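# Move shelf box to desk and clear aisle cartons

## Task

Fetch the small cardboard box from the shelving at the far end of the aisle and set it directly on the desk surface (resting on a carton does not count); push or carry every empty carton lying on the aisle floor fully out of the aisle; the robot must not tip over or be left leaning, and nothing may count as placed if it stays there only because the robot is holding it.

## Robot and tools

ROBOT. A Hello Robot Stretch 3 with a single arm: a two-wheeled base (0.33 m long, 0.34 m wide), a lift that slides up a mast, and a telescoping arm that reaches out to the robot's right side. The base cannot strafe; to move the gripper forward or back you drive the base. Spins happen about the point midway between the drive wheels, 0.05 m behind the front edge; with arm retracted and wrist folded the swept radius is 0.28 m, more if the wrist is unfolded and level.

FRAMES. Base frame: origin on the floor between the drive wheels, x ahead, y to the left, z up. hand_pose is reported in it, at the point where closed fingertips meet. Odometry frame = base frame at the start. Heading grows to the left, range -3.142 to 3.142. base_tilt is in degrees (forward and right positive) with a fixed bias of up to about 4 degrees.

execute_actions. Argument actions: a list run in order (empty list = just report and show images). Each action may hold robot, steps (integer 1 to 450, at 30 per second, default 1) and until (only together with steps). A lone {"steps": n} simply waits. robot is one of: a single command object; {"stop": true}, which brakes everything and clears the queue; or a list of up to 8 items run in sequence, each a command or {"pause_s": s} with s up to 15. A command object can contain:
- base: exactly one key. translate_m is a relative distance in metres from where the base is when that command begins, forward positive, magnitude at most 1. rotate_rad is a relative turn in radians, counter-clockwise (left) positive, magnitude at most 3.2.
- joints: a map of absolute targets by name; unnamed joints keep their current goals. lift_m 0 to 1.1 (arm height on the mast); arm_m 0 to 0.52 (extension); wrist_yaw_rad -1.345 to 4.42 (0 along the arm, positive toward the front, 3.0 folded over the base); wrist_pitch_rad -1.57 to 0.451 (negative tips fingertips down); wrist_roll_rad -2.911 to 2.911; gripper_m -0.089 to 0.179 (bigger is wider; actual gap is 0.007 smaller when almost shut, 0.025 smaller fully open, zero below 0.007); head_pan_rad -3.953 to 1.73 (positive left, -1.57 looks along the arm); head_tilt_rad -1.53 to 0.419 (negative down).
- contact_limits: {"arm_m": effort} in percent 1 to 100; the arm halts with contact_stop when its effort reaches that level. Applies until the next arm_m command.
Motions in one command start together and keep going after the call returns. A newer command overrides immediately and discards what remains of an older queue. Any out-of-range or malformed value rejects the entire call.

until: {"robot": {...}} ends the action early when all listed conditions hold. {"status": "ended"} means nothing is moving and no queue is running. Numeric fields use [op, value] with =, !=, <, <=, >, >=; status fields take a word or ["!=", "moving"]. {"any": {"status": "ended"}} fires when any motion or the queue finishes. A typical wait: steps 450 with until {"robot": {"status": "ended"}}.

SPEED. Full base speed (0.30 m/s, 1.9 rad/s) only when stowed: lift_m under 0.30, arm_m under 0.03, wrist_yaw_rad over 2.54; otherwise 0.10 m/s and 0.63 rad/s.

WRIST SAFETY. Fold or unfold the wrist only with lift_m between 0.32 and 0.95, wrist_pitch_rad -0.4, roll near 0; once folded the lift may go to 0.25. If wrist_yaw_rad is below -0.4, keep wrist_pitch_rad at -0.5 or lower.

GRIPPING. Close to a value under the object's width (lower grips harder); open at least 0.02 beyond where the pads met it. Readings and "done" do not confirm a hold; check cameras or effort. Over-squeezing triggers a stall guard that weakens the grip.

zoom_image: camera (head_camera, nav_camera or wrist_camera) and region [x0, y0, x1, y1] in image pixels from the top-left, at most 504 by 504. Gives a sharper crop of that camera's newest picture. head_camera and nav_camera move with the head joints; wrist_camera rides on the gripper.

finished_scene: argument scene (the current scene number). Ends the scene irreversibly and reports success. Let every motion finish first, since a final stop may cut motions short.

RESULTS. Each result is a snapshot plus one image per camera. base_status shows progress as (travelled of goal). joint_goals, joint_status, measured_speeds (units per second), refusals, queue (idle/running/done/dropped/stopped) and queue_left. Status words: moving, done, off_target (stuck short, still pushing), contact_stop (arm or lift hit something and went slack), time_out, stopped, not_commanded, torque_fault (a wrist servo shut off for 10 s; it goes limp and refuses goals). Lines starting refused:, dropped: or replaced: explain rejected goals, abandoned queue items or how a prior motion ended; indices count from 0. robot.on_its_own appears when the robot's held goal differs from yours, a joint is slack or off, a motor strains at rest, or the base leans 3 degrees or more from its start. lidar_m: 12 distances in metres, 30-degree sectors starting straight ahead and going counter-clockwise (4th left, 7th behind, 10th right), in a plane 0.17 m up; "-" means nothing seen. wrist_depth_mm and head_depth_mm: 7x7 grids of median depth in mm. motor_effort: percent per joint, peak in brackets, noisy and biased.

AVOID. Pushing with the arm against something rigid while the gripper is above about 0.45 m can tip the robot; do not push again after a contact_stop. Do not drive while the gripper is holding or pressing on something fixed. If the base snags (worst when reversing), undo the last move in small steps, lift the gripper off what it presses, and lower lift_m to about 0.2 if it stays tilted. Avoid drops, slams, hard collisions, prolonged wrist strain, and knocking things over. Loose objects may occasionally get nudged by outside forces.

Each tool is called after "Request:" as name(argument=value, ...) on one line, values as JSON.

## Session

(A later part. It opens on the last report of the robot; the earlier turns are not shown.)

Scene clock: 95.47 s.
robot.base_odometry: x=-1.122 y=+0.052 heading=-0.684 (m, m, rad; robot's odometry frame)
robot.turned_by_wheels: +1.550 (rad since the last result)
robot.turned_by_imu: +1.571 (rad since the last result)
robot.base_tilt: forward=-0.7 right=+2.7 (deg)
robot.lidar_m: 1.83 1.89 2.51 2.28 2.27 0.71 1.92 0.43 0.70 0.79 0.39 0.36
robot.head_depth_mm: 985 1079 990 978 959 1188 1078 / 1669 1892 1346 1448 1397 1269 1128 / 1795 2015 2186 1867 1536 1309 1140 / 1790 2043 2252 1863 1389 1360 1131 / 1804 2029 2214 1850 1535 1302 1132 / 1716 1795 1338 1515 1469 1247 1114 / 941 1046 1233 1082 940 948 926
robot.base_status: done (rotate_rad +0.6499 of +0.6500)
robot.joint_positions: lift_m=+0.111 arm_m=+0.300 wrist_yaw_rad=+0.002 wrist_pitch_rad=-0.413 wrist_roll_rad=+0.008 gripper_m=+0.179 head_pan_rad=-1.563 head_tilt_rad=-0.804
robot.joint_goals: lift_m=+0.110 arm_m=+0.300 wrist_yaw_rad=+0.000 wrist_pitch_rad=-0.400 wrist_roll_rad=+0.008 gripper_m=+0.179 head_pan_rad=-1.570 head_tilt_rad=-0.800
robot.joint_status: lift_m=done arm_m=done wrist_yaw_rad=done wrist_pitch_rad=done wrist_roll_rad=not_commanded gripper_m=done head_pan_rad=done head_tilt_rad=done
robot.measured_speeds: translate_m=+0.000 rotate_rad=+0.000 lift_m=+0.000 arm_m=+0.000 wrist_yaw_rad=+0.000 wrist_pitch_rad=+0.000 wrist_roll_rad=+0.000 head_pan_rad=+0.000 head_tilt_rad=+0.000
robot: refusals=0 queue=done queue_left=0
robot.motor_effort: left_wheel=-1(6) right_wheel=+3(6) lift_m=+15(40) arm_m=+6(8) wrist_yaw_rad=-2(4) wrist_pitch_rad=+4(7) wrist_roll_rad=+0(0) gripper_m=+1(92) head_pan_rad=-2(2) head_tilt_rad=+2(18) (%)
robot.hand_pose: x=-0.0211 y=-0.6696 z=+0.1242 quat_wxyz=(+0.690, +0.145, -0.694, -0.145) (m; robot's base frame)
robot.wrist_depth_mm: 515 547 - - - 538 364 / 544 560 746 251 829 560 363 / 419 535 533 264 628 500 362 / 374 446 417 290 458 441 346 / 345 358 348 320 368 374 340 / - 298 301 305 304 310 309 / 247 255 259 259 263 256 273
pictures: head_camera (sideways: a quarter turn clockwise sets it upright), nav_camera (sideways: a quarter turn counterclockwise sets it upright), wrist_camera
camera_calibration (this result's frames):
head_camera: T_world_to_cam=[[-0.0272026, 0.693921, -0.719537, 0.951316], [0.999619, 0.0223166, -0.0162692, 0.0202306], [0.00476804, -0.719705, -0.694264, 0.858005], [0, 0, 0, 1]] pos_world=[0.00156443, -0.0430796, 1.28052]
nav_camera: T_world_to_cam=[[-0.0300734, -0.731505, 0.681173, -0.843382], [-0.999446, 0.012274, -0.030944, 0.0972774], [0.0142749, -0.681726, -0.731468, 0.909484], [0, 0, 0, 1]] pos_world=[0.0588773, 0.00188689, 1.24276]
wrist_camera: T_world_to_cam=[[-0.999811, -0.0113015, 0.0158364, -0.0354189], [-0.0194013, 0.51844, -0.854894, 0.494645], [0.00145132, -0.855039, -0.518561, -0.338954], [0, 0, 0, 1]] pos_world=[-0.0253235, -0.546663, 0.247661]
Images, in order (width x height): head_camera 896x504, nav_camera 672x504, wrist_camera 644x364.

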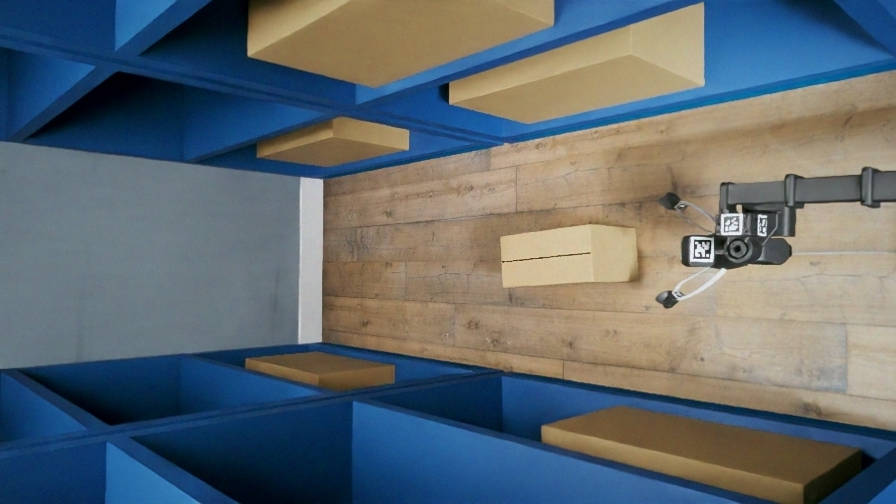

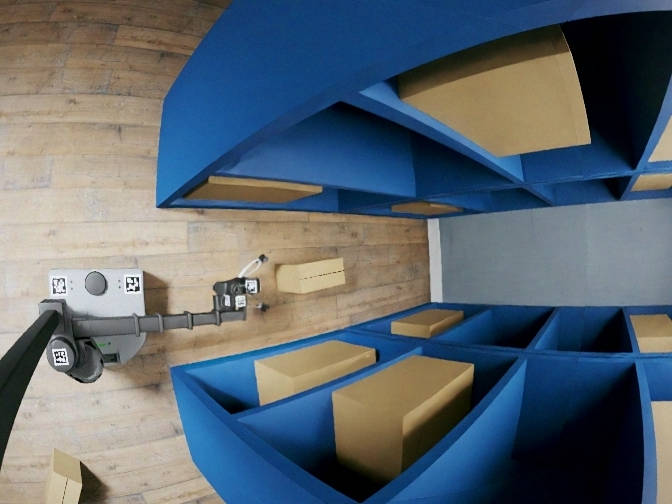

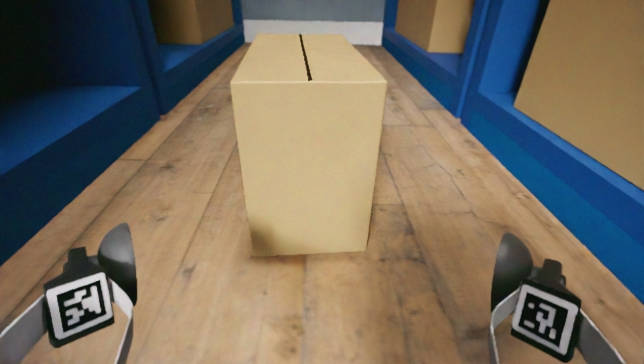

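Request:
execute_actions(actions=[{"robot":[{"joints":{"arm_m":0.49,"lift_m":0.12,"wrist_yaw_rad":0.06}},{"joints":{"gripper_m":0.08}},{"joints":{"lift_m":0.15,"arm_m":0.02,"head_tilt_rad":-1.2,"head_pan_rad":-0.6}},{"joints":{"wrist_yaw_rad":0.5}},{"base":{"rotate_rad":-0.6}},{"joints":{"wrist_yaw_rad":1.1}},{"base":{"rotate_rad":-0.6}}],"steps":450,"until":{"robot":{"status":"ended"}}},{"steps":200,"until":{"robot":{"status":"ended"}}}])

Scene clock: 113.50 s.
robot.base_odometry: x=-1.122 y=+0.052 heading=-1.883 (m, m, rad; robot's odometry frame)
robot.turned_by_wheels: -1.200 (rad since the last result)
robot.turned_by_imu: -1.207 (rad since the last result)
robot.base_tilt: forward=-0.6 right=+2.7 (deg)
robot.lidar_m: 0.51 0.36 0.58 1.84 2.21 2.27 2.27 0.71 0.71 0.45 0.24 0.30
robot.head_depth_mm: 738 860 902 825 1244 1176 1097 / 756 860 921 1299 1240 1191 1092 / 953 1052 1255 1342 1106 - - / 1366 1546 1508 1392 1240 1181 - / 1873 1708 1529 1385 1262 1173 - / 1910 1708 1530 1390 1268 1165 1082 / 1881 1688 1499 1333 1163 1149 1084
robot.base_status: done (rotate_rad -0.5999 of -0.6000)
robot.joint_positions: lift_m=+0.149 arm_m=+0.020 wrist_yaw_rad=+1.099 wrist_pitch_rad=-0.418 wrist_roll_rad=+0.008 gripper_m=+0.120 head_pan_rad=-0.607 head_tilt_rad=-1.185
robot.joint_goals: lift_m=+0.150 arm_m=+0.020 wrist_yaw_rad=+1.100 wrist_pitch_rad=-0.400 wrist_roll_rad=+0.008 gripper_m=+0.118 head_pan_rad=-0.600 head_tilt_rad=-1.200
robot.joint_status: lift_m=done arm_m=done wrist_yaw_rad=done wrist_pitch_rad=done wrist_roll_rad=not_commanded gripper_m=off_target head_pan_rad=done head_tilt_rad=done
robot.measured_speeds: translate_m=+0.000 rotate_rad=+0.000 lift_m=+0.000 arm_m=+0.000 wrist_yaw_rad=+0.000 wrist_pitch_rad=+0.000 wrist_roll_rad=+0.000 head_pan_rad=+0.000 head_tilt_rad=+0.000
robot: refusals=0 queue=done queue_left=0
robot.on_its_own: gripper_m is held at +0.118, not at your +0.080, by its stall guard, which is not easing now
robot.motor_effort: left_wheel=+3(10) right_wheel=-3(6) lift_m=+39(41) arm_m=-5(6) wrist_yaw_rad=+1(5) wrist_pitch_rad=+5(5) wrist_roll_rad=+0(0) gripper_m=-22(99) head_pan_rad=+2(28) head_tilt_rad=-7(33) (%)
robot.hand_pose: x=+0.1784 y=-0.2675 z=+0.1621 quat_wxyz=(+0.665, +0.487, -0.516, +0.234) (m; robot's base frame)
robot.wrist_depth_mm: 823 - - - 454 454 462 / 743 956 - 937 494 489 172 / 602 688 290 231 497 523 172 / 515 510 151 152 154 393 174 / 411 124 112 114 115 223 190 / 352 99 100 102 103 104 211 / 282 113 109 112 113 253 256
pictures: head_camera (sideways: a quarter turn clockwise sets it upright), nav_camera (sideways: a quarter turn counterclockwise sets it upright), wrist_camera
camera_calibration (this result's frames):
head_camera: T_world_to_cam=[[-0.761763, 0.502304, -0.409155, 0.55143], [0.55407, 0.832414, -0.0096417, 0.0143136], [0.335743, -0.234045, -0.912414, 1.13959], [0, 0, 0, 1]] pos_world=[0.0295188, -0.0221851, 1.26554]
nav_camera: T_world_to_cam=[[0.745506, -0.561094, 0.359715, -0.429349], [-0.594633, -0.803715, -0.0212872, 0.0822229], [0.301053, -0.198029, -0.932819, 1.16945], [0, 0, 0, 1]] pos_world=[0.0169077, 0.056764, 1.24708]
wrist_camera: T_world_to_cam=[[-0.445909, -0.894939, 0.015793, -0.167118], [-0.47381, 0.221036, -0.852436, 0.32357], [0.759388, -0.387592, -0.522593, 0.0146428], [0, 0, 0, 1]] pos_world=[0.0676719, -0.215405, 0.286115]
Images, in order (width x height): head_camera 896x504, nav_camera 672x504, wrist_camera 644x364.

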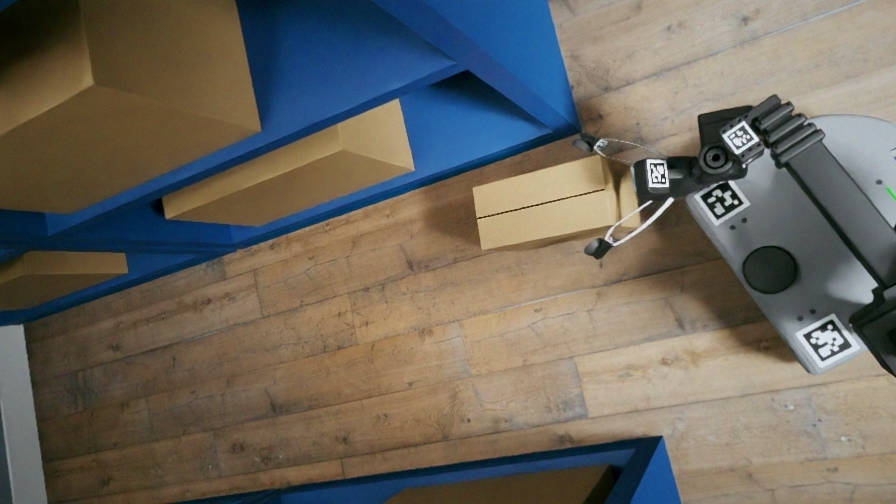

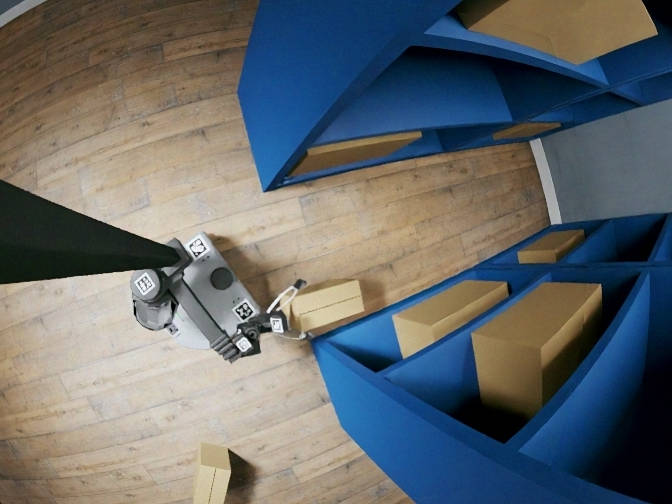

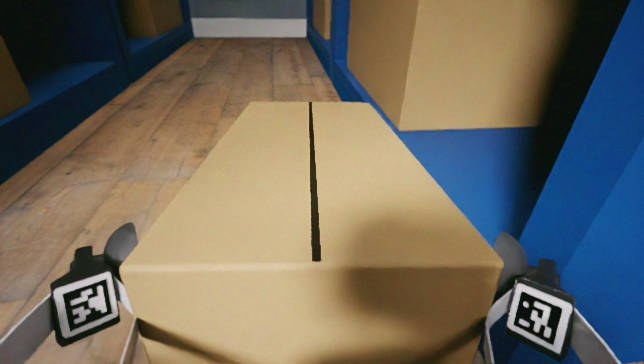

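Request:
execute_actions(actions=[{"robot":[{"joints":{"wrist_yaw_rad":1.4,"lift_m":0.17}},{"base":{"translate_m":-0.27}},{"joints":{"wrist_yaw_rad":0,"head_pan_rad":-1.2}},{"joints":{"arm_m":0.15,"lift_m":0.125}},{"joints":{"gripper_m":0.179}},{"joints":{"arm_m":0,"lift_m":0.34}}],"steps":450,"until":{"robot":{"status":"ended"}}},{"robot":[{"joints":{"gripper_m":0.03}},{"joints":{"wrist_yaw_rad":3.0},"base":{"translate_m":0.27}},{"joints":{"lift_m":0.27,"head_pan_rad":0,"head_tilt_rad":-0.8},"base":{"rotate_rad":-0.38}},{"base":{"translate_m":0.4}}],"steps":450,"until":{"robot":{"status":"ended"}}}])

Scene clock: 145.67 s.
robot.base_odometry: x=-1.378 y=-0.256 heading=-2.263 (m, m, rad; robot's odometry frame)
robot.turned_by_wheels: -0.380 (rad since the last result)
robot.turned_by_imu: -0.373 (rad since the last result)
robot.base_tilt: forward=-0.6 right=+2.7 (deg)
robot.lidar_m: 1.16 0.45 0.32 0.30 0.40 2.52 2.66 0.94 0.35 0.36 0.40 0.47
robot.head_depth_mm: 1260 858 838 876 872 928 888 / 1354 1614 1413 1213 1244 1230 1104 / 1459 1646 1860 1796 1533 1304 1137 / 1445 1648 1909 1863 1536 1308 1138 / 1448 1649 1890 1851 1530 1309 1134 / 1436 1611 1752 1696 1486 1275 1129 / 1272 1565 1371 994 1111 1211 1070
robot.base_status: done (translate_m +0.4000 of +0.4000)
robot.joint_positions: lift_m=+0.271 arm_m=+0.003 wrist_yaw_rad=+2.998 wrist_pitch_rad=-0.418 wrist_roll_rad=+0.008 gripper_m=+0.030 head_pan_rad=-0.007 head_tilt_rad=-0.803
robot.joint_goals: lift_m=+0.270 arm_m=+0.000 wrist_yaw_rad=+3.000 wrist_pitch_rad=-0.400 wrist_roll_rad=+0.008 gripper_m=+0.030 head_pan_rad=+0.000 head_tilt_rad=-0.800
robot.joint_status: lift_m=done arm_m=done wrist_yaw_rad=done wrist_pitch_rad=done wrist_roll_rad=not_commanded gripper_m=done head_pan_rad=done head_tilt_rad=done
robot.measured_speeds: translate_m=+0.000 rotate_rad=+0.000 lift_m=+0.000 arm_m=+0.000 wrist_yaw_rad=+0.000 wrist_pitch_rad=+0.000 wrist_roll_rad=+0.000 head_pan_rad=+0.000 head_tilt_rad=+0.000
robot: refusals=0 queue=done queue_left=0
robot.motor_effort: left_wheel=+3(12) right_wheel=-2(7) lift_m=+15(43) arm_m=-5(8) wrist_yaw_rad=+2(6) wrist_pitch_rad=+5(5) wrist_roll_rad=+0(0) gripper_m=+0(91) head_pan_rad=+2(29) head_tilt_rad=+2(31) (%)
robot.hand_pose: x=+0.0109 y=+0.0746 z=+0.2831 quat_wxyz=(+0.197, +0.703, +0.096, +0.677) (m; robot's base frame)
robot.wrist_depth_mm: - - 506 461 485 506 681 / - - 326 342 360 380 654 / 952 942 362 376 393 423 709 / 719 734 400 406 439 474 629 / 575 590 430 450 484 509 534 / 486 511 - 466 509 498 500 / - - - - 428 437 433
pictures: head_camera (sideways: a quarter turn clockwise sets it upright), nav_camera (sideways: a quarter turn counterclockwise sets it upright), wrist_camera
camera_calibration (this result's frames):
head_camera: T_world_to_cam=[[-0.693495, -0.0170474, -0.72026, 0.956322], [-0.00766493, 0.999838, -0.0162845, 0.0263949], [0.720421, -0.00577246, -0.693513, 0.852663], [0, 0, 0, 1]] pos_world=[0.0491308, -0.00516585, 1.28056]
nav_camera: T_world_to_cam=[[0.730276, -0.0407729, 0.681935, -0.849013], [-0.0268702, -0.999159, -0.0309648, 0.0913718], [0.682624, 0.00428907, -0.730757, 0.904482], [0, 0, 0, 1]] pos_world=[0.0050475, 0.0527988, 1.24276]
wrist_camera: T_world_to_cam=[[0.990909, -0.133606, 0.0157876, -0.0100444], [-0.0565117, -0.519848, -0.852387, 0.32244], [0.122092, 0.843746, -0.522673, 0.252847], [0, 0, 0, 1]] pos_world=[-0.0026958, -0.0470609, 0.407158]
Images, in order (width x height): head_camera 896x504, nav_camera 672x504, wrist_camera 644x364.

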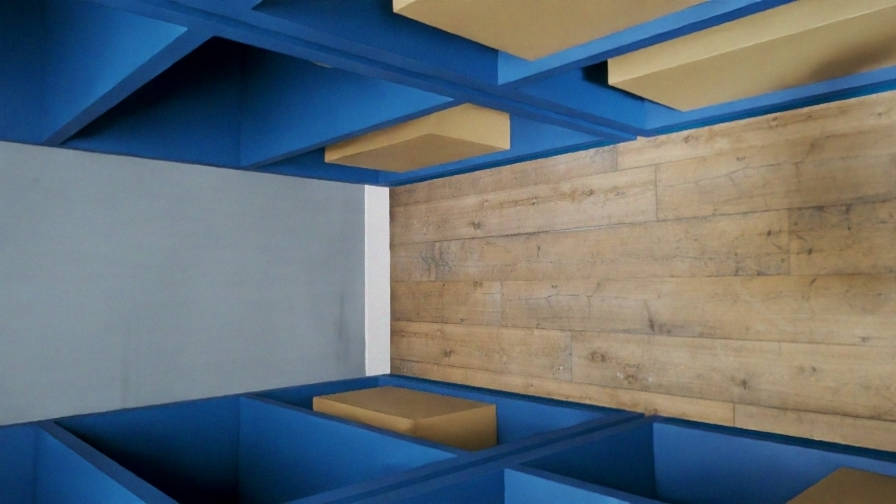

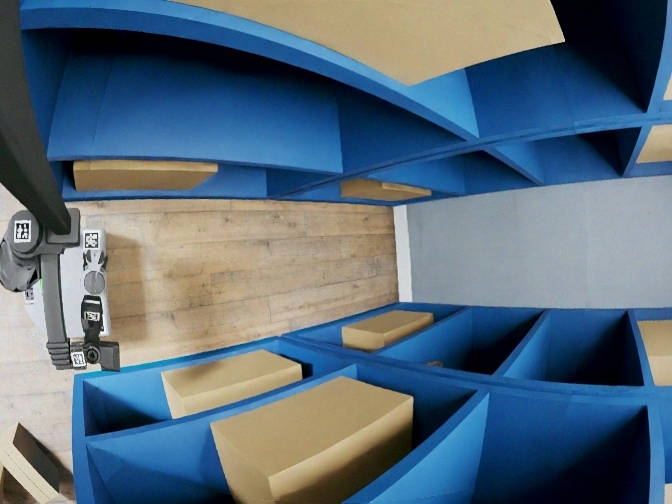

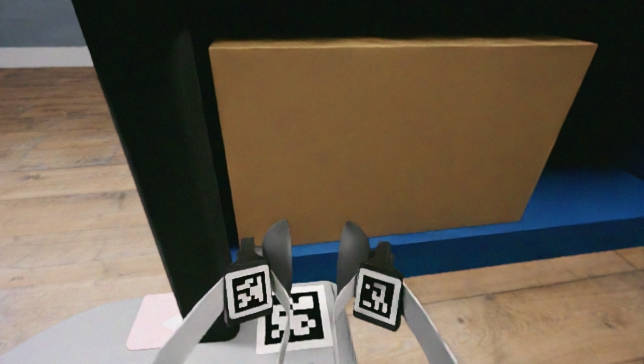

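Request:
execute_actions(actions=[{"robot":[{"base":{"rotate_rad":0.08}},{"base":{"translate_m":1.0},"joints":{"head_pan_rad":-1.1,"head_tilt_rad":-1.0}},{"joints":{"lift_m":0.6}},{"joints":{"wrist_yaw_rad":1.4}}],"steps":450,"until":{"robot":{"status":"ended"}}}])

Scene clock: 160.50 s.
robot.base_odometry: x=-1.953 y=-1.074 heading=-2.183 (m, m, rad; robot's odometry frame)
robot.turned_by_wheels: +0.080 (rad since the last result)
robot.turned_by_imu: +0.093 (rad since the last result)
robot.base_tilt: forward=-0.7 right=+2.7 (deg)
robot.lidar_m: 0.71 0.36 0.31 0.58 0.31 0.36 1.14 0.53 0.40 0.40 0.40 0.57
robot.head_depth_mm: 650 513 427 928 809 851 - / 646 511 444 926 805 1176 - / 643 508 460 883 833 1168 1093 / 639 506 1026 919 984 1178 1107 / 636 505 1055 916 1074 1199 1087 / 632 518 1047 935 1291 1204 1088 / 629 546 968 975 1303 1207 1086
robot.base_status: done (translate_m +1.0000 of +1.0000)
robot.joint_positions: lift_m=+0.599 arm_m=+0.003 wrist_yaw_rad=+1.403 wrist_pitch_rad=-0.418 wrist_roll_rad=+0.008 gripper_m=+0.030 head_pan_rad=-1.093 head_tilt_rad=-0.988
robot.joint_goals: lift_m=+0.600 arm_m=+0.000 wrist_yaw_rad=+1.400 wrist_pitch_rad=-0.400 wrist_roll_rad=+0.008 gripper_m=+0.030 head_pan_rad=-1.100 head_tilt_rad=-1.000
robot.joint_status: lift_m=done arm_m=done wrist_yaw_rad=done wrist_pitch_rad=done wrist_roll_rad=not_commanded gripper_m=done head_pan_rad=done head_tilt_rad=done
robot.measured_speeds: translate_m=+0.000 rotate_rad=+0.000 lift_m=+0.000 arm_m=+0.000 wrist_yaw_rad=+0.000 wrist_pitch_rad=+0.000 wrist_roll_rad=+0.000 head_pan_rad=+0.000 head_tilt_rad=+0.000
robot: refusals=0 queue=done queue_left=0
robot.motor_effort: left_wheel=-2(9) right_wheel=+3(8) lift_m=+39(41) arm_m=-5(5) wrist_yaw_rad=-2(2) wrist_pitch_rad=+5(5) wrist_roll_rad=+0(0) gripper_m=+0(0) head_pan_rad=-2(26) head_tilt_rad=-8(24) (%)
robot.hand_pose: x=+0.1998 y=-0.1851 z=+0.6121 quat_wxyz=(+0.622, +0.560, -0.436, +0.332) (m; robot's base frame)
robot.wrist_depth_mm: 512 540 544 569 561 561 576 / 547 579 583 620 602 605 616 / 580 632 652 686 571 521 518 / 619 678 689 738 698 380 390 / 588 763 772 823 626 324 305 / 594 819 858 866 520 455 254 / 565 739 740 744 667 414 226
pictures: head_camera (sideways: a quarter turn clockwise sets it upright), nav_camera (sideways: a quarter turn counterclockwise sets it upright), wrist_camera
camera_calibration (this result's frames):
head_camera: T_world_to_cam=[[-0.39357, 0.713242, -0.579991, 0.771721], [0.880008, 0.474772, -0.0133062, 0.0170992], [0.265873, -0.515633, -0.814514, 1.01278], [0, 0, 0, 1]] pos_world=[0.019407, -0.0363164, 1.27275]
nav_camera: T_world_to_cam=[[0.355984, -0.765868, 0.535464, -0.655894], [-0.89922, -0.436677, -0.0267605, 0.0912126], [0.25432, -0.471974, -0.844134, 1.05451], [0, 0, 0, 1]] pos_world=[0.0473253, 0.0352026, 1.24379]
wrist_camera: T_world_to_cam=[[-0.157542, -0.987386, 0.0157874, -0.165734], [-0.518323, 0.0690717, -0.852391, 0.679843], [0.840549, -0.14247, -0.522666, 0.294678], [0, 0, 0, 1]] pos_world=[0.078577, -0.168618, 0.736127]
Images, in order (width x height): head_camera 896x504, nav_camera 672x504, wrist_camera 644x364.

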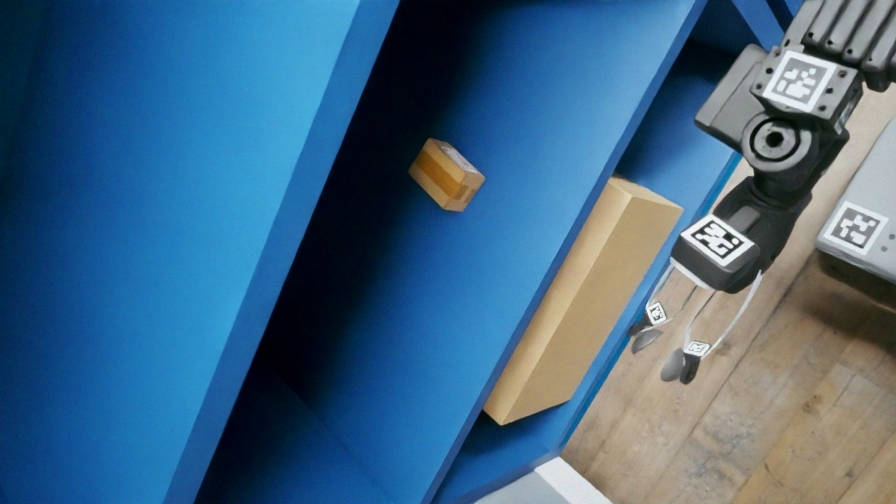

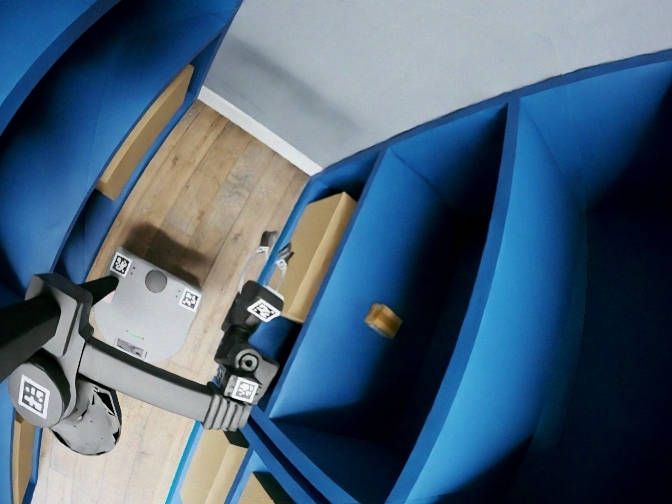

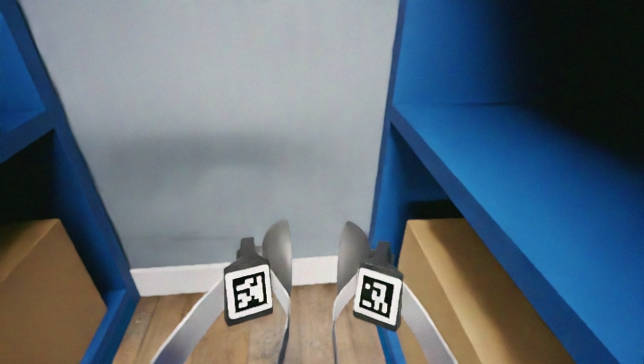

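Request:
execute_actions(actions=[{"robot":[{"base":{"rotate_rad":-0.04}},{"base":{"translate_m":0.2},"joints":{"head_pan_rad":-1.57,"wrist_yaw_rad":0,"gripper_m":0.14}},{"joints":{"lift_m":0.55,"arm_m":0.07}}],"steps":450,"until":{"robot":{"status":"ended"}}}])

Scene clock: 169.23 s.
robot.base_odometry: x=-2.074 y=-1.233 heading=-2.223 (m, m, rad; robot's odometry frame)
robot.turned_by_wheels: -0.040 (rad since the last result)
robot.turned_by_imu: -0.037 (rad since the last result)
robot.base_tilt: forward=-0.6 right=+2.7 (deg)
robot.lidar_m: 0.51 0.37 0.27 0.26 0.53 0.44 1.04 0.52 0.53 0.38 0.40 0.53
robot.head_depth_mm: 649 513 445 928 836 1162 1100 / 646 510 444 927 837 1185 - / 642 508 443 921 826 - - / 639 506 445 881 832 1161 1130 / 636 503 447 918 829 1158 1094 / 632 501 448 915 828 1158 1087 / 628 499 447 906 842 1170 1082
robot.base_status: done (translate_m +0.2000 of +0.2000)
robot.joint_positions: lift_m=+0.551 arm_m=+0.070 wrist_yaw_rad=+0.002 wrist_pitch_rad=-0.418 wrist_roll_rad=+0.008 gripper_m=+0.140 head_pan_rad=-1.563 head_tilt_rad=-0.988
robot.joint_goals: lift_m=+0.550 arm_m=+0.070 wrist_yaw_rad=+0.000 wrist_pitch_rad=-0.400 wrist_roll_rad=+0.008 gripper_m=+0.140 head_pan_rad=-1.570 head_tilt_rad=-1.000
robot.joint_status: lift_m=done arm_m=done wrist_yaw_rad=done wrist_pitch_rad=done wrist_roll_rad=not_commanded gripper_m=done head_pan_rad=done head_tilt_rad=done
robot.measured_speeds: translate_m=+0.000 rotate_rad=+0.000 lift_m=+0.000 arm_m=+0.000 wrist_yaw_rad=+0.000 wrist_pitch_rad=+0.000 wrist_roll_rad=+0.000 head_pan_rad=+0.000 head_tilt_rad=+0.000
robot: refusals=0 queue=done queue_left=0
robot.motor_effort: left_wheel=+3(9) right_wheel=-1(2) lift_m=+15(40) arm_m=+6(6) wrist_yaw_rad=-3(4) wrist_pitch_rad=+5(5) wrist_roll_rad=+0(0) gripper_m=+0(88) head_pan_rad=-2(20) head_tilt_rad=-4(7) (%)
robot.hand_pose: x=-0.0210 y=-0.4390 z=+0.5631 quat_wxyz=(+0.689, +0.147, -0.694, -0.147) (m; robot's base frame)
robot.wrist_depth_mm: 459 455 458 449 452 444 415 / 501 486 491 476 491 482 410 / 364 366 370 256 383 393 377 / 273 273 278 240 283 290 292 / 220 229 221 225 229 232 232 / 184 - 186 187 188 194 191 / - 154 159 160 162 157 163
pictures: head_camera (sideways: a quarter turn clockwise sets it upright), nav_camera (sideways: a quarter turn counterclockwise sets it upright), wrist_camera
camera_calibration (this result's frames):
head_camera: T_world_to_cam=[[-0.028175, 0.814136, -0.579991, 0.769492], [0.999596, 0.0251139, -0.0133062, 0.0163697], [0.00373274, -0.580131, -0.814515, 1.01438], [0, 0, 0, 1]] pos_world=[0.00153093, -0.0384068, 1.27275]
nav_camera: T_world_to_cam=[[-0.029158, -0.844055, 0.535464, -0.653544], [-0.999488, 0.0175508, -0.0267605, 0.0918242], [0.0131895, -0.53597, -0.844134, 1.05598], [0, 0, 0, 1]] pos_world=[0.0587933, 0.0127344, 1.24379]
wrist_camera: T_world_to_cam=[[-0.999806, -0.0117717, 0.0157872, -0.0398543], [-0.0196118, 0.522536, -0.852391, 0.750695], [0.00178471, -0.852536, -0.522666, 0.0892403], [0, 0, 0, 1]] pos_world=[-0.0252833, -0.316654, 0.687158]
Images, in order (width x height): head_camera 896x504, nav_camera 672x504, wrist_camera 644x364.

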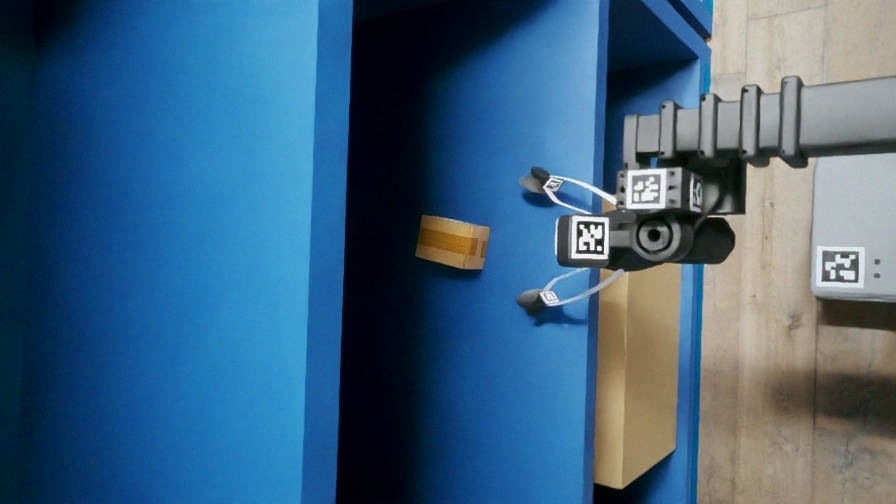

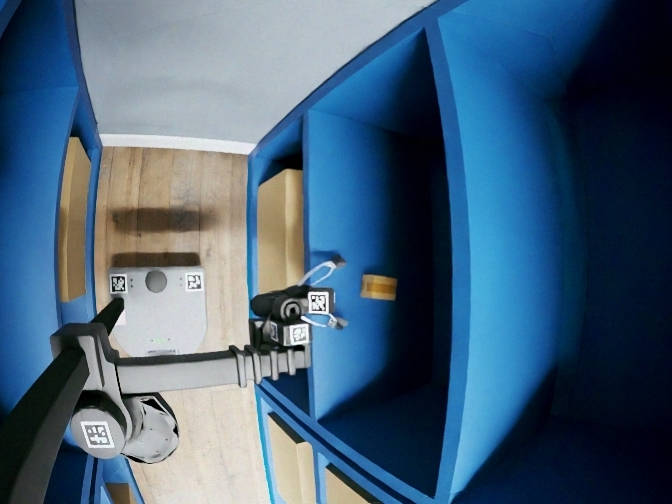

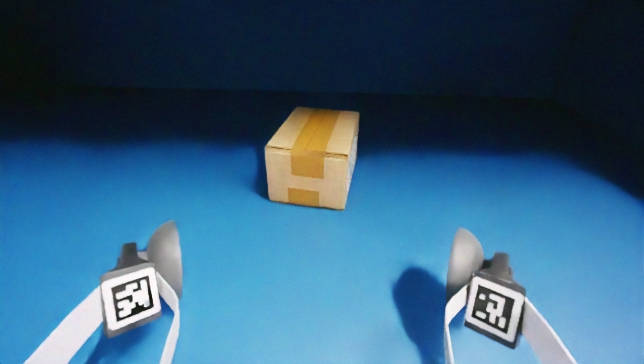

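Request:
execute_actions(actions=[{"robot":[{"joints":{"arm_m":0.195,"lift_m":0.555}},{"joints":{"gripper_m":0.03}},{"joints":{"lift_m":0.6}},{"joints":{"arm_m":0.0}},{"joints":{"wrist_yaw_rad":2.65,"head_pan_rad":-3.14,"head_tilt_rad":-0.6},"base":{"rotate_rad":0.03}},{"joints":{"lift_m":0.285},"base":{"translate_m":-0.9}}],"steps":450,"until":{"robot":{"status":"ended"}}},{"steps":200,"until":{"robot":{"status":"ended"}}}])

Scene clock: 188.70 s.
robot.base_odometry: x=-1.549 y=-0.502 heading=-2.193 (m, m, rad; robot's odometry frame)
robot.turned_by_wheels: +0.030 (rad since the last result)
robot.turned_by_imu: +0.026 (rad since the last result)
robot.base_tilt: forward=-0.7 right=+2.7 (deg)
robot.lidar_m: 1.03 0.51 0.30 0.29 0.30 0.42 2.95 0.53 0.37 0.36 0.37 0.55
robot.head_depth_mm: 2755 3001 3238 2461 1853 1498 1186 / 2800 2959 3232 2444 1845 1484 1244 / 2792 2970 3285 2443 1843 1480 1237 / 2786 2962 3297 2433 1831 1473 1234 / 2799 3017 3308 2408 1819 1468 1229 / 2794 2997 3259 2381 1809 1469 1223 / 2821 3111 3244 2373 1811 1460 1228
robot.base_status: done (translate_m -0.9000 of -0.9000)
robot.joint_positions: lift_m=+0.285 arm_m=+0.003 wrist_yaw_rad=+2.648 wrist_pitch_rad=-0.422 wrist_roll_rad=+0.008 gripper_m=+0.031 head_pan_rad=-3.133 head_tilt_rad=-0.605
robot.joint_goals: lift_m=+0.285 arm_m=+0.000 wrist_yaw_rad=+2.650 wrist_pitch_rad=-0.400 wrist_roll_rad=+0.008 gripper_m=+0.030 head_pan_rad=-3.140 head_tilt_rad=-0.600
robot.joint_status: lift_m=done arm_m=done wrist_yaw_rad=done wrist_pitch_rad=done wrist_roll_rad=not_commanded gripper_m=done head_pan_rad=done head_tilt_rad=done
robot.measured_speeds: translate_m=+0.000 rotate_rad=+0.000 lift_m=+0.000 arm_m=+0.000 wrist_yaw_rad=+0.000 wrist_pitch_rad=+0.000 wrist_roll_rad=+0.000 head_pan_rad=+0.000 head_tilt_rad=+0.000
robot: refusals=0 queue=done queue_left=0
robot.motor_effort: left_wheel=+0(11) right_wheel=+0(5) lift_m=+16(35) arm_m=-5(8) wrist_yaw_rad=+2(5) wrist_pitch_rad=+6(6) wrist_roll_rad=+0(0) gripper_m=-18(98) head_pan_rad=-2(25) head_tilt_rad=+3(32) (%)
robot.hand_pose: x=+0.0849 y=+0.0496 z=+0.2973 quat_wxyz=(+0.313, +0.709, -0.027, +0.632) (m; robot's base frame)
robot.wrist_depth_mm: 551 586 689 715 520 442 694 / 283 298 744 810 551 486 683 / 288 319 369 808 577 775 756 / 311 342 399 636 581 687 765 / 334 370 411 158 581 623 622 / - 399 133 131 - 520 528 / - - 140 132 432 442 447
pictures: head_camera (sideways: a quarter turn clockwise sets it upright), nav_camera (sideways: a quarter turn counterclockwise sets it upright), wrist_camera
camera_calibration (this result's frames):
head_camera: T_world_to_cam=[[0.538364, 0.0264918, -0.842296, 1.10789], [0.0197164, -0.999628, -0.0188382, 0.0295571], [-0.842482, -0.00646523, -0.538686, 0.660788], [0, 0, 0, 1]] pos_world=[-0.0403275, 0.00446832, 1.28968]
nav_camera: T_world_to_cam=[[-0.582835, 0.030692, 0.812011, -1.01054], [0.0048841, 0.999401, -0.0342692, 0.0954884], [-0.812576, -0.0160073, -0.582636, 0.720934], [0, 0, 0, 1]] pos_world=[-0.00363074, -0.0528755, 1.24388]
wrist_camera: T_world_to_cam=[[0.884911, -0.465493, 0.0157598, -0.0614899], [-0.232869, -0.471487, -0.850572, 0.337798], [0.403365, 0.749011, -0.525623, 0.253967], [0, 0, 0, 1]] pos_world=[0.0306344, -0.0595798, 0.421781]
Images, in order (width x height): head_camera 896x504, nav_camera 672x504, wrist_camera 644x364.

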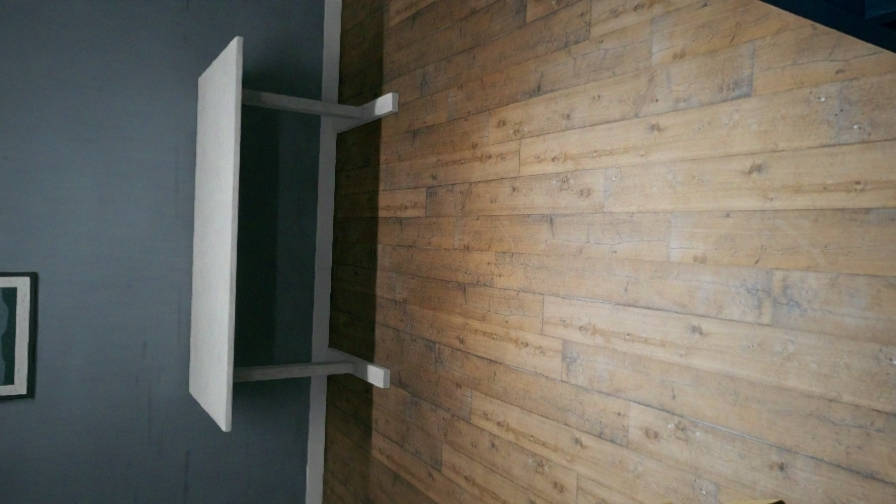

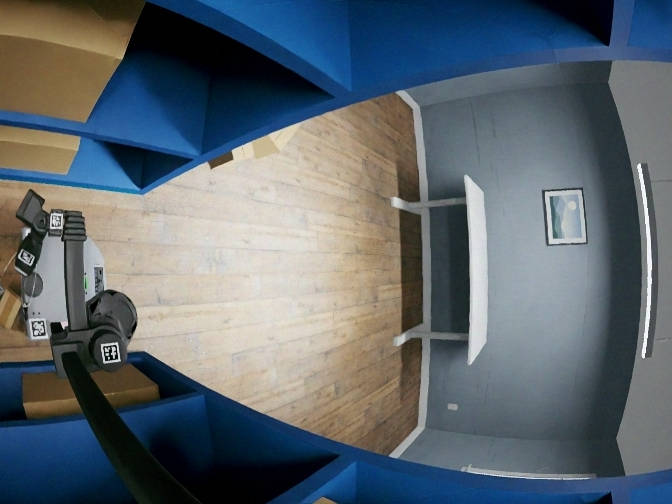

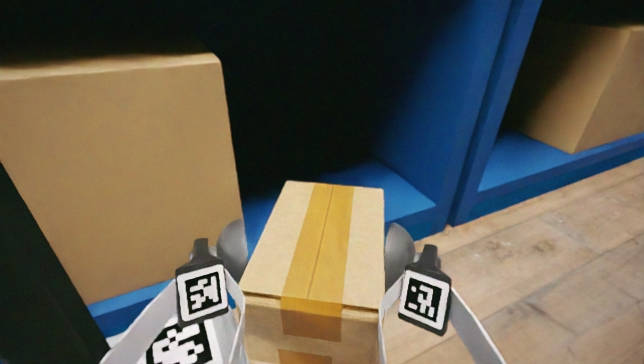

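Desk edge about 2.5 m behind.

Request:
execute_actions(actions=[{"robot":[{"base":{"translate_m":-1}},{"base":{"translate_m":-1}},{"base":{"rotate_rad":-1.57},"joints":{"head_pan_rad":-1.57,"head_tilt_rad":-0.8}},{"joints":{"lift_m":0.8}},{"joints":{"wrist_yaw_rad":0}},{"joints":{"arm_m":0.3}}],"steps":450,"until":{"robot":{"status":"ended"}}},{"steps":400,"until":{"robot":{"status":"ended"}}}])

Scene clock: 214.70 s.
robot.base_odometry: x=-0.383 y=+1.123 heading=+2.520 (m, m, rad; robot's odometry frame)
robot.turned_by_wheels: -1.570 (rad since the last result)
robot.turned_by_imu: -1.590 (rad since the last result)
robot.base_tilt: forward=-0.6 right=+2.7 (deg)
robot.lidar_m: 1.86 1.96 1.11 1.59 1.61 1.94 1.87 1.88 1.09 1.34 1.05 1.92
robot.head_depth_mm: 1127 1276 1089 850 1525 - - / 1123 1270 1129 - 1480 1319 1149 / 1130 1273 1126 - 1513 1312 1145 / 1125 1273 1117 787 1502 1316 1143 / 1130 1273 1066 833 1501 1304 1137 / 1136 1262 1062 831 1504 1304 1137 / 1132 1260 1053 826 1494 1301 1134
robot.base_status: done (rotate_rad -1.5699 of -1.5700)
robot.joint_positions: lift_m=+0.799 arm_m=+0.300 wrist_yaw_rad=+0.002 wrist_pitch_rad=-0.422 wrist_roll_rad=+0.008 gripper_m=+0.031 head_pan_rad=-1.577 head_tilt_rad=-0.791
robot.joint_goals: lift_m=+0.800 arm_m=+0.300 wrist_yaw_rad=+0.000 wrist_pitch_rad=-0.400 wrist_roll_rad=+0.008 gripper_m=+0.030 head_pan_rad=-1.570 head_tilt_rad=-0.800
robot.joint_status: lift_m=done arm_m=done wrist_yaw_rad=done wrist_pitch_rad=done wrist_roll_rad=not_commanded gripper_m=done head_pan_rad=done head_tilt_rad=done
robot.measured_speeds: translate_m=+0.000 rotate_rad=+0.000 lift_m=+0.000 arm_m=+0.000 wrist_yaw_rad=+0.000 wrist_pitch_rad=+0.000 wrist_roll_rad=+0.000 head_pan_rad=+0.000 head_tilt_rad=+0.000
robot: refusals=0 queue=done queue_left=0
robot.motor_effort: left_wheel=+4(15) right_wheel=-2(8) lift_m=+39(40) arm_m=+6(7) wrist_yaw_rad=-1(2) wrist_pitch_rad=+6(6) wrist_roll_rad=+0(0) gripper_m=-17(16) head_pan_rad=+2(26) head_tilt_rad=-6(24) (%)
robot.hand_pose: x=-0.0211 y=-0.6685 z=+0.8113 quat_wxyz=(+0.689, +0.148, -0.694, -0.148) (m; robot's base frame)
robot.wrist_depth_mm: 747 727 720 704 699 703 696 / 719 743 765 772 755 756 759 / 503 510 511 517 534 537 545 / 381 382 386 393 396 405 406 / 307 304 318 158 318 319 321 / 258 260 133 131 - 267 266 / 221 222 214 132 218 229 229
pictures: head_camera (sideways: a quarter turn clockwise sets it upright), nav_camera (sideways: a quarter turn counterclockwise sets it upright), wrist_camera
camera_calibration (this result's frames):
head_camera: T_world_to_cam=[[-0.0176312, 0.684699, -0.728613, 0.963086], [0.999831, 0.00822958, -0.0164606, 0.0204788], [-0.0052744, -0.72878, -0.684728, 0.845663], [0, 0, 0, 1]] pos_world=[0.000965428, -0.04329, 1.2811]
nav_camera: T_world_to_cam=[[-0.0401639, -0.721986, 0.690741, -0.855789], [-0.999182, 0.0257307, -0.0312039, 0.0976147], [0.00475546, -0.691429, -0.722428, 0.897785], [0, 0, 0, 1]] pos_world=[0.0588936, 0.000375923, 1.24276]
wrist_camera: T_world_to_cam=[[-0.999811, -0.01138, 0.0157483, -0.0462816], [-0.0193792, 0.525668, -0.850469, 1.08267], [0.00140001, -0.850614, -0.525789, 0.0270478], [0, 0, 0, 1]] pos_world=[-0.0253293, -0.546647, 0.935732]
Images, in order (width x height): head_camera 896x504, nav_camera 672x504, wrist_camera 644x364.

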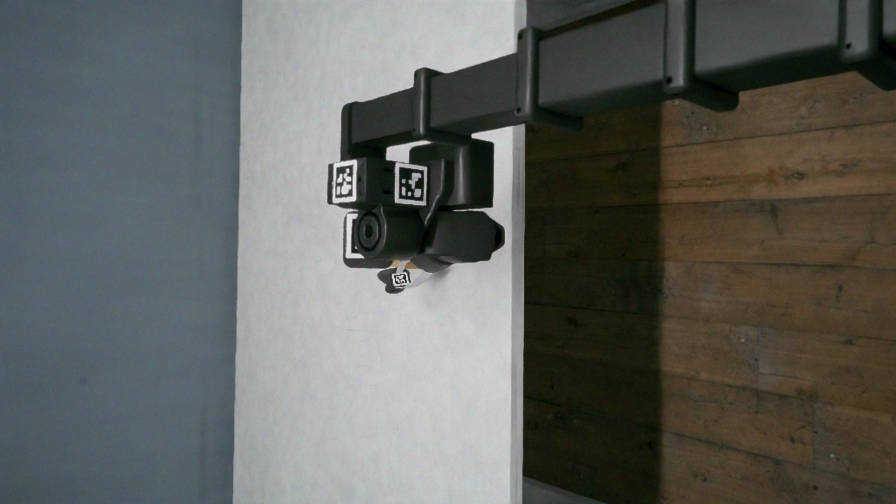

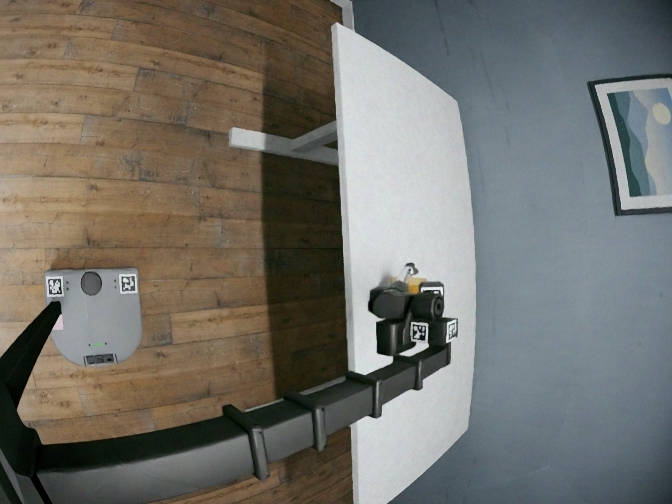

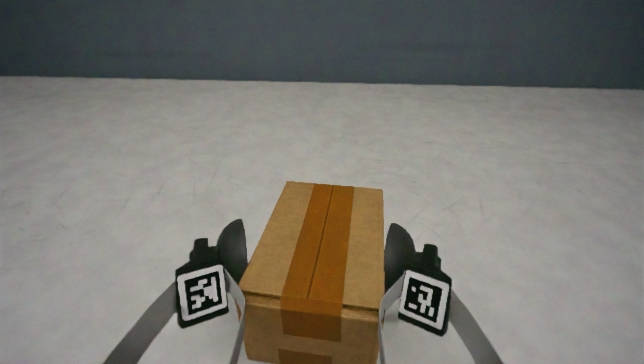

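Request:
execute_actions(actions=[{"robot":[{"joints":{"lift_m":0.745,"head_pan_rad":1.2,"head_tilt_rad":-0.6}},{"joints":{"gripper_m":0.13}},{"joints":{"arm_m":0.18}}],"steps":450,"until":{"robot":{"status":"ended"}}}])

Scene clock: 224.23 s.
robot.base_odometry: x=-0.383 y=+1.123 heading=+2.520 (m, m, rad; robot's odometry frame)
robot.turned_by_wheels: +0.000 (rad since the last result)
robot.turned_by_imu: +0.002 (rad since the last result)
robot.base_tilt: forward=-0.7 right=+2.6 (deg)
robot.lidar_m: 1.86 1.96 1.11 1.58 1.62 1.94 1.87 1.88 1.09 1.34 1.05 1.92
robot.head_depth_mm: 2491 2622 2749 2471 1848 1494 1247 / 2864 3082 3173 2434 1851 1457 1240 / 3065 3428 3364 2444 1725 1474 1232 / 1377 1516 1688 1902 1697 1477 1238 / 1329 1456 1609 1808 1818 1476 1231 / 1941 2023 2156 2254 1822 1461 1231 / 2673 2956 3165 2366 1801 1460 1226
robot.base_status: done (rotate_rad -1.5699 of -1.5700)
robot.joint_positions: lift_m=+0.745 arm_m=+0.180 wrist_yaw_rad=+0.002 wrist_pitch_rad=-0.419 wrist_roll_rad=+0.008 gripper_m=+0.130 head_pan_rad=+1.193 head_tilt_rad=-0.606
robot.joint_goals: lift_m=+0.745 arm_m=+0.180 wrist_yaw_rad=+0.000 wrist_pitch_rad=-0.400 wrist_roll_rad=+0.008 gripper_m=+0.130 head_pan_rad=+1.200 head_tilt_rad=-0.600
robot.joint_status: lift_m=done arm_m=done wrist_yaw_rad=done wrist_pitch_rad=done wrist_roll_rad=not_commanded gripper_m=done head_pan_rad=done head_tilt_rad=done
robot.measured_speeds: translate_m=+0.000 rotate_rad=+0.000 lift_m=+0.000 arm_m=+0.000 wrist_yaw_rad=+0.000 wrist_pitch_rad=+0.000 wrist_roll_rad=+0.000 head_pan_rad=+0.000 head_tilt_rad=+0.000
robot: refusals=0 queue=done queue_left=0
robot.motor_effort: left_wheel=+3(3) right_wheel=-2(2) lift_m=+16(38) arm_m=-5(7) wrist_yaw_rad=-2(1) wrist_pitch_rad=+5(6) wrist_roll_rad=+0(0) gripper_m=+0(90) head_pan_rad=+2(24) head_tilt_rad=+5(24) (%)
robot.hand_pose: x=-0.0211 y=-0.5496 z=+0.7579 quat_wxyz=(+0.689, +0.147, -0.694, -0.147) (m; robot's base frame)
robot.wrist_depth_mm: 812 803 820 829 848 824 805 / 558 584 585 592 611 636 628 / 388 389 389 273 404 405 412 / 286 290 295 236 299 302 306 / 231 242 233 235 238 241 243 / 197 - 195 197 200 205 203 / 905 900 890 894 906 878 876
pictures: head_camera (sideways: a quarter turn clockwise sets it upright), nav_camera (sideways: a quarter turn counterclockwise sets it upright), wrist_camera
camera_calibration (this result's frames):
head_camera: T_world_to_cam=[[-0.178706, -0.509453, -0.841738, 1.11153], [-0.933338, 0.358504, -0.0188266, 0.0353557], [0.311357, 0.782262, -0.539559, 0.654884], [0, 0, 0, 1]] pos_world=[0.0277338, 0.0413072, 1.28963]
nav_camera: T_world_to_cam=[[0.248423, 0.52906, 0.811407, -1.01482], [0.923835, -0.381255, -0.0342552, 0.0898646], [0.29123, 0.758116, -0.583477, 0.715295], [0, 0, 0, 1]] pos_world=[-0.03923, 0.0288873, 1.24387]
wrist_camera: T_world_to_cam=[[-0.999811, -0.0113361, 0.0157732, -0.0440826], [-0.0193738, 0.523522, -0.851792, 0.974575], [0.00139843, -0.851937, -0.523643, 0.0977542], [0, 0, 0, 1]] pos_world=[-0.0253297, -0.427431, 0.882019]
Images, in order (width x height): head_camera 896x504, nav_camera 672x504, wrist_camera 644x364.

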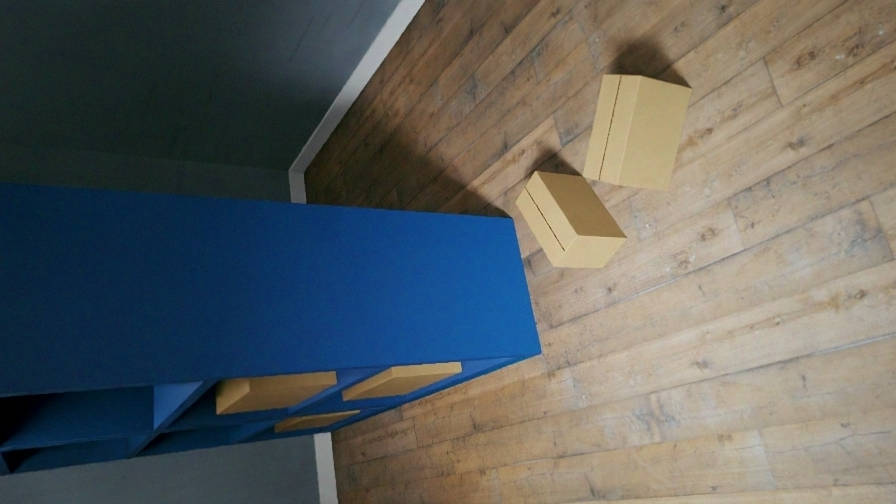

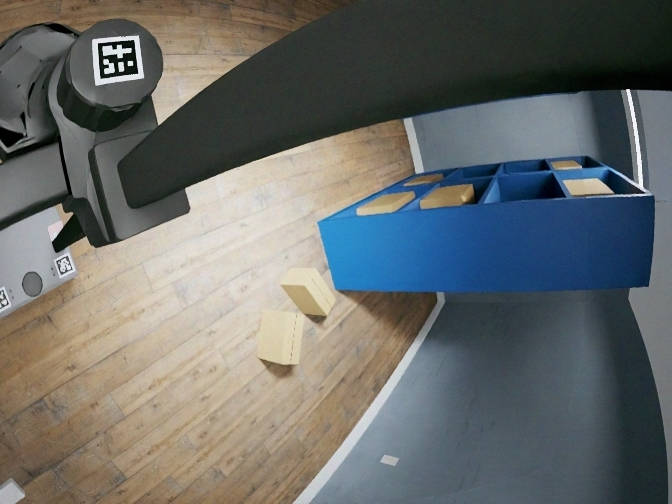

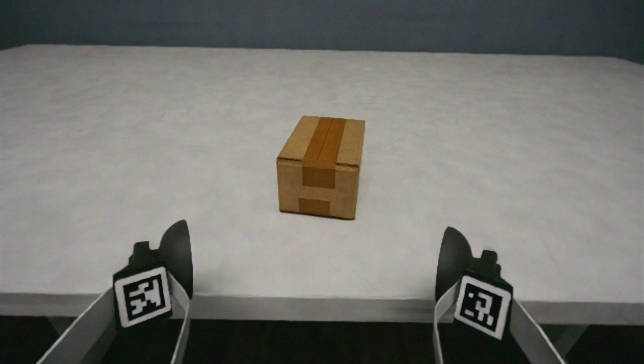

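Request:
finished_scene(scene=1)

The scene is finished: the task was done.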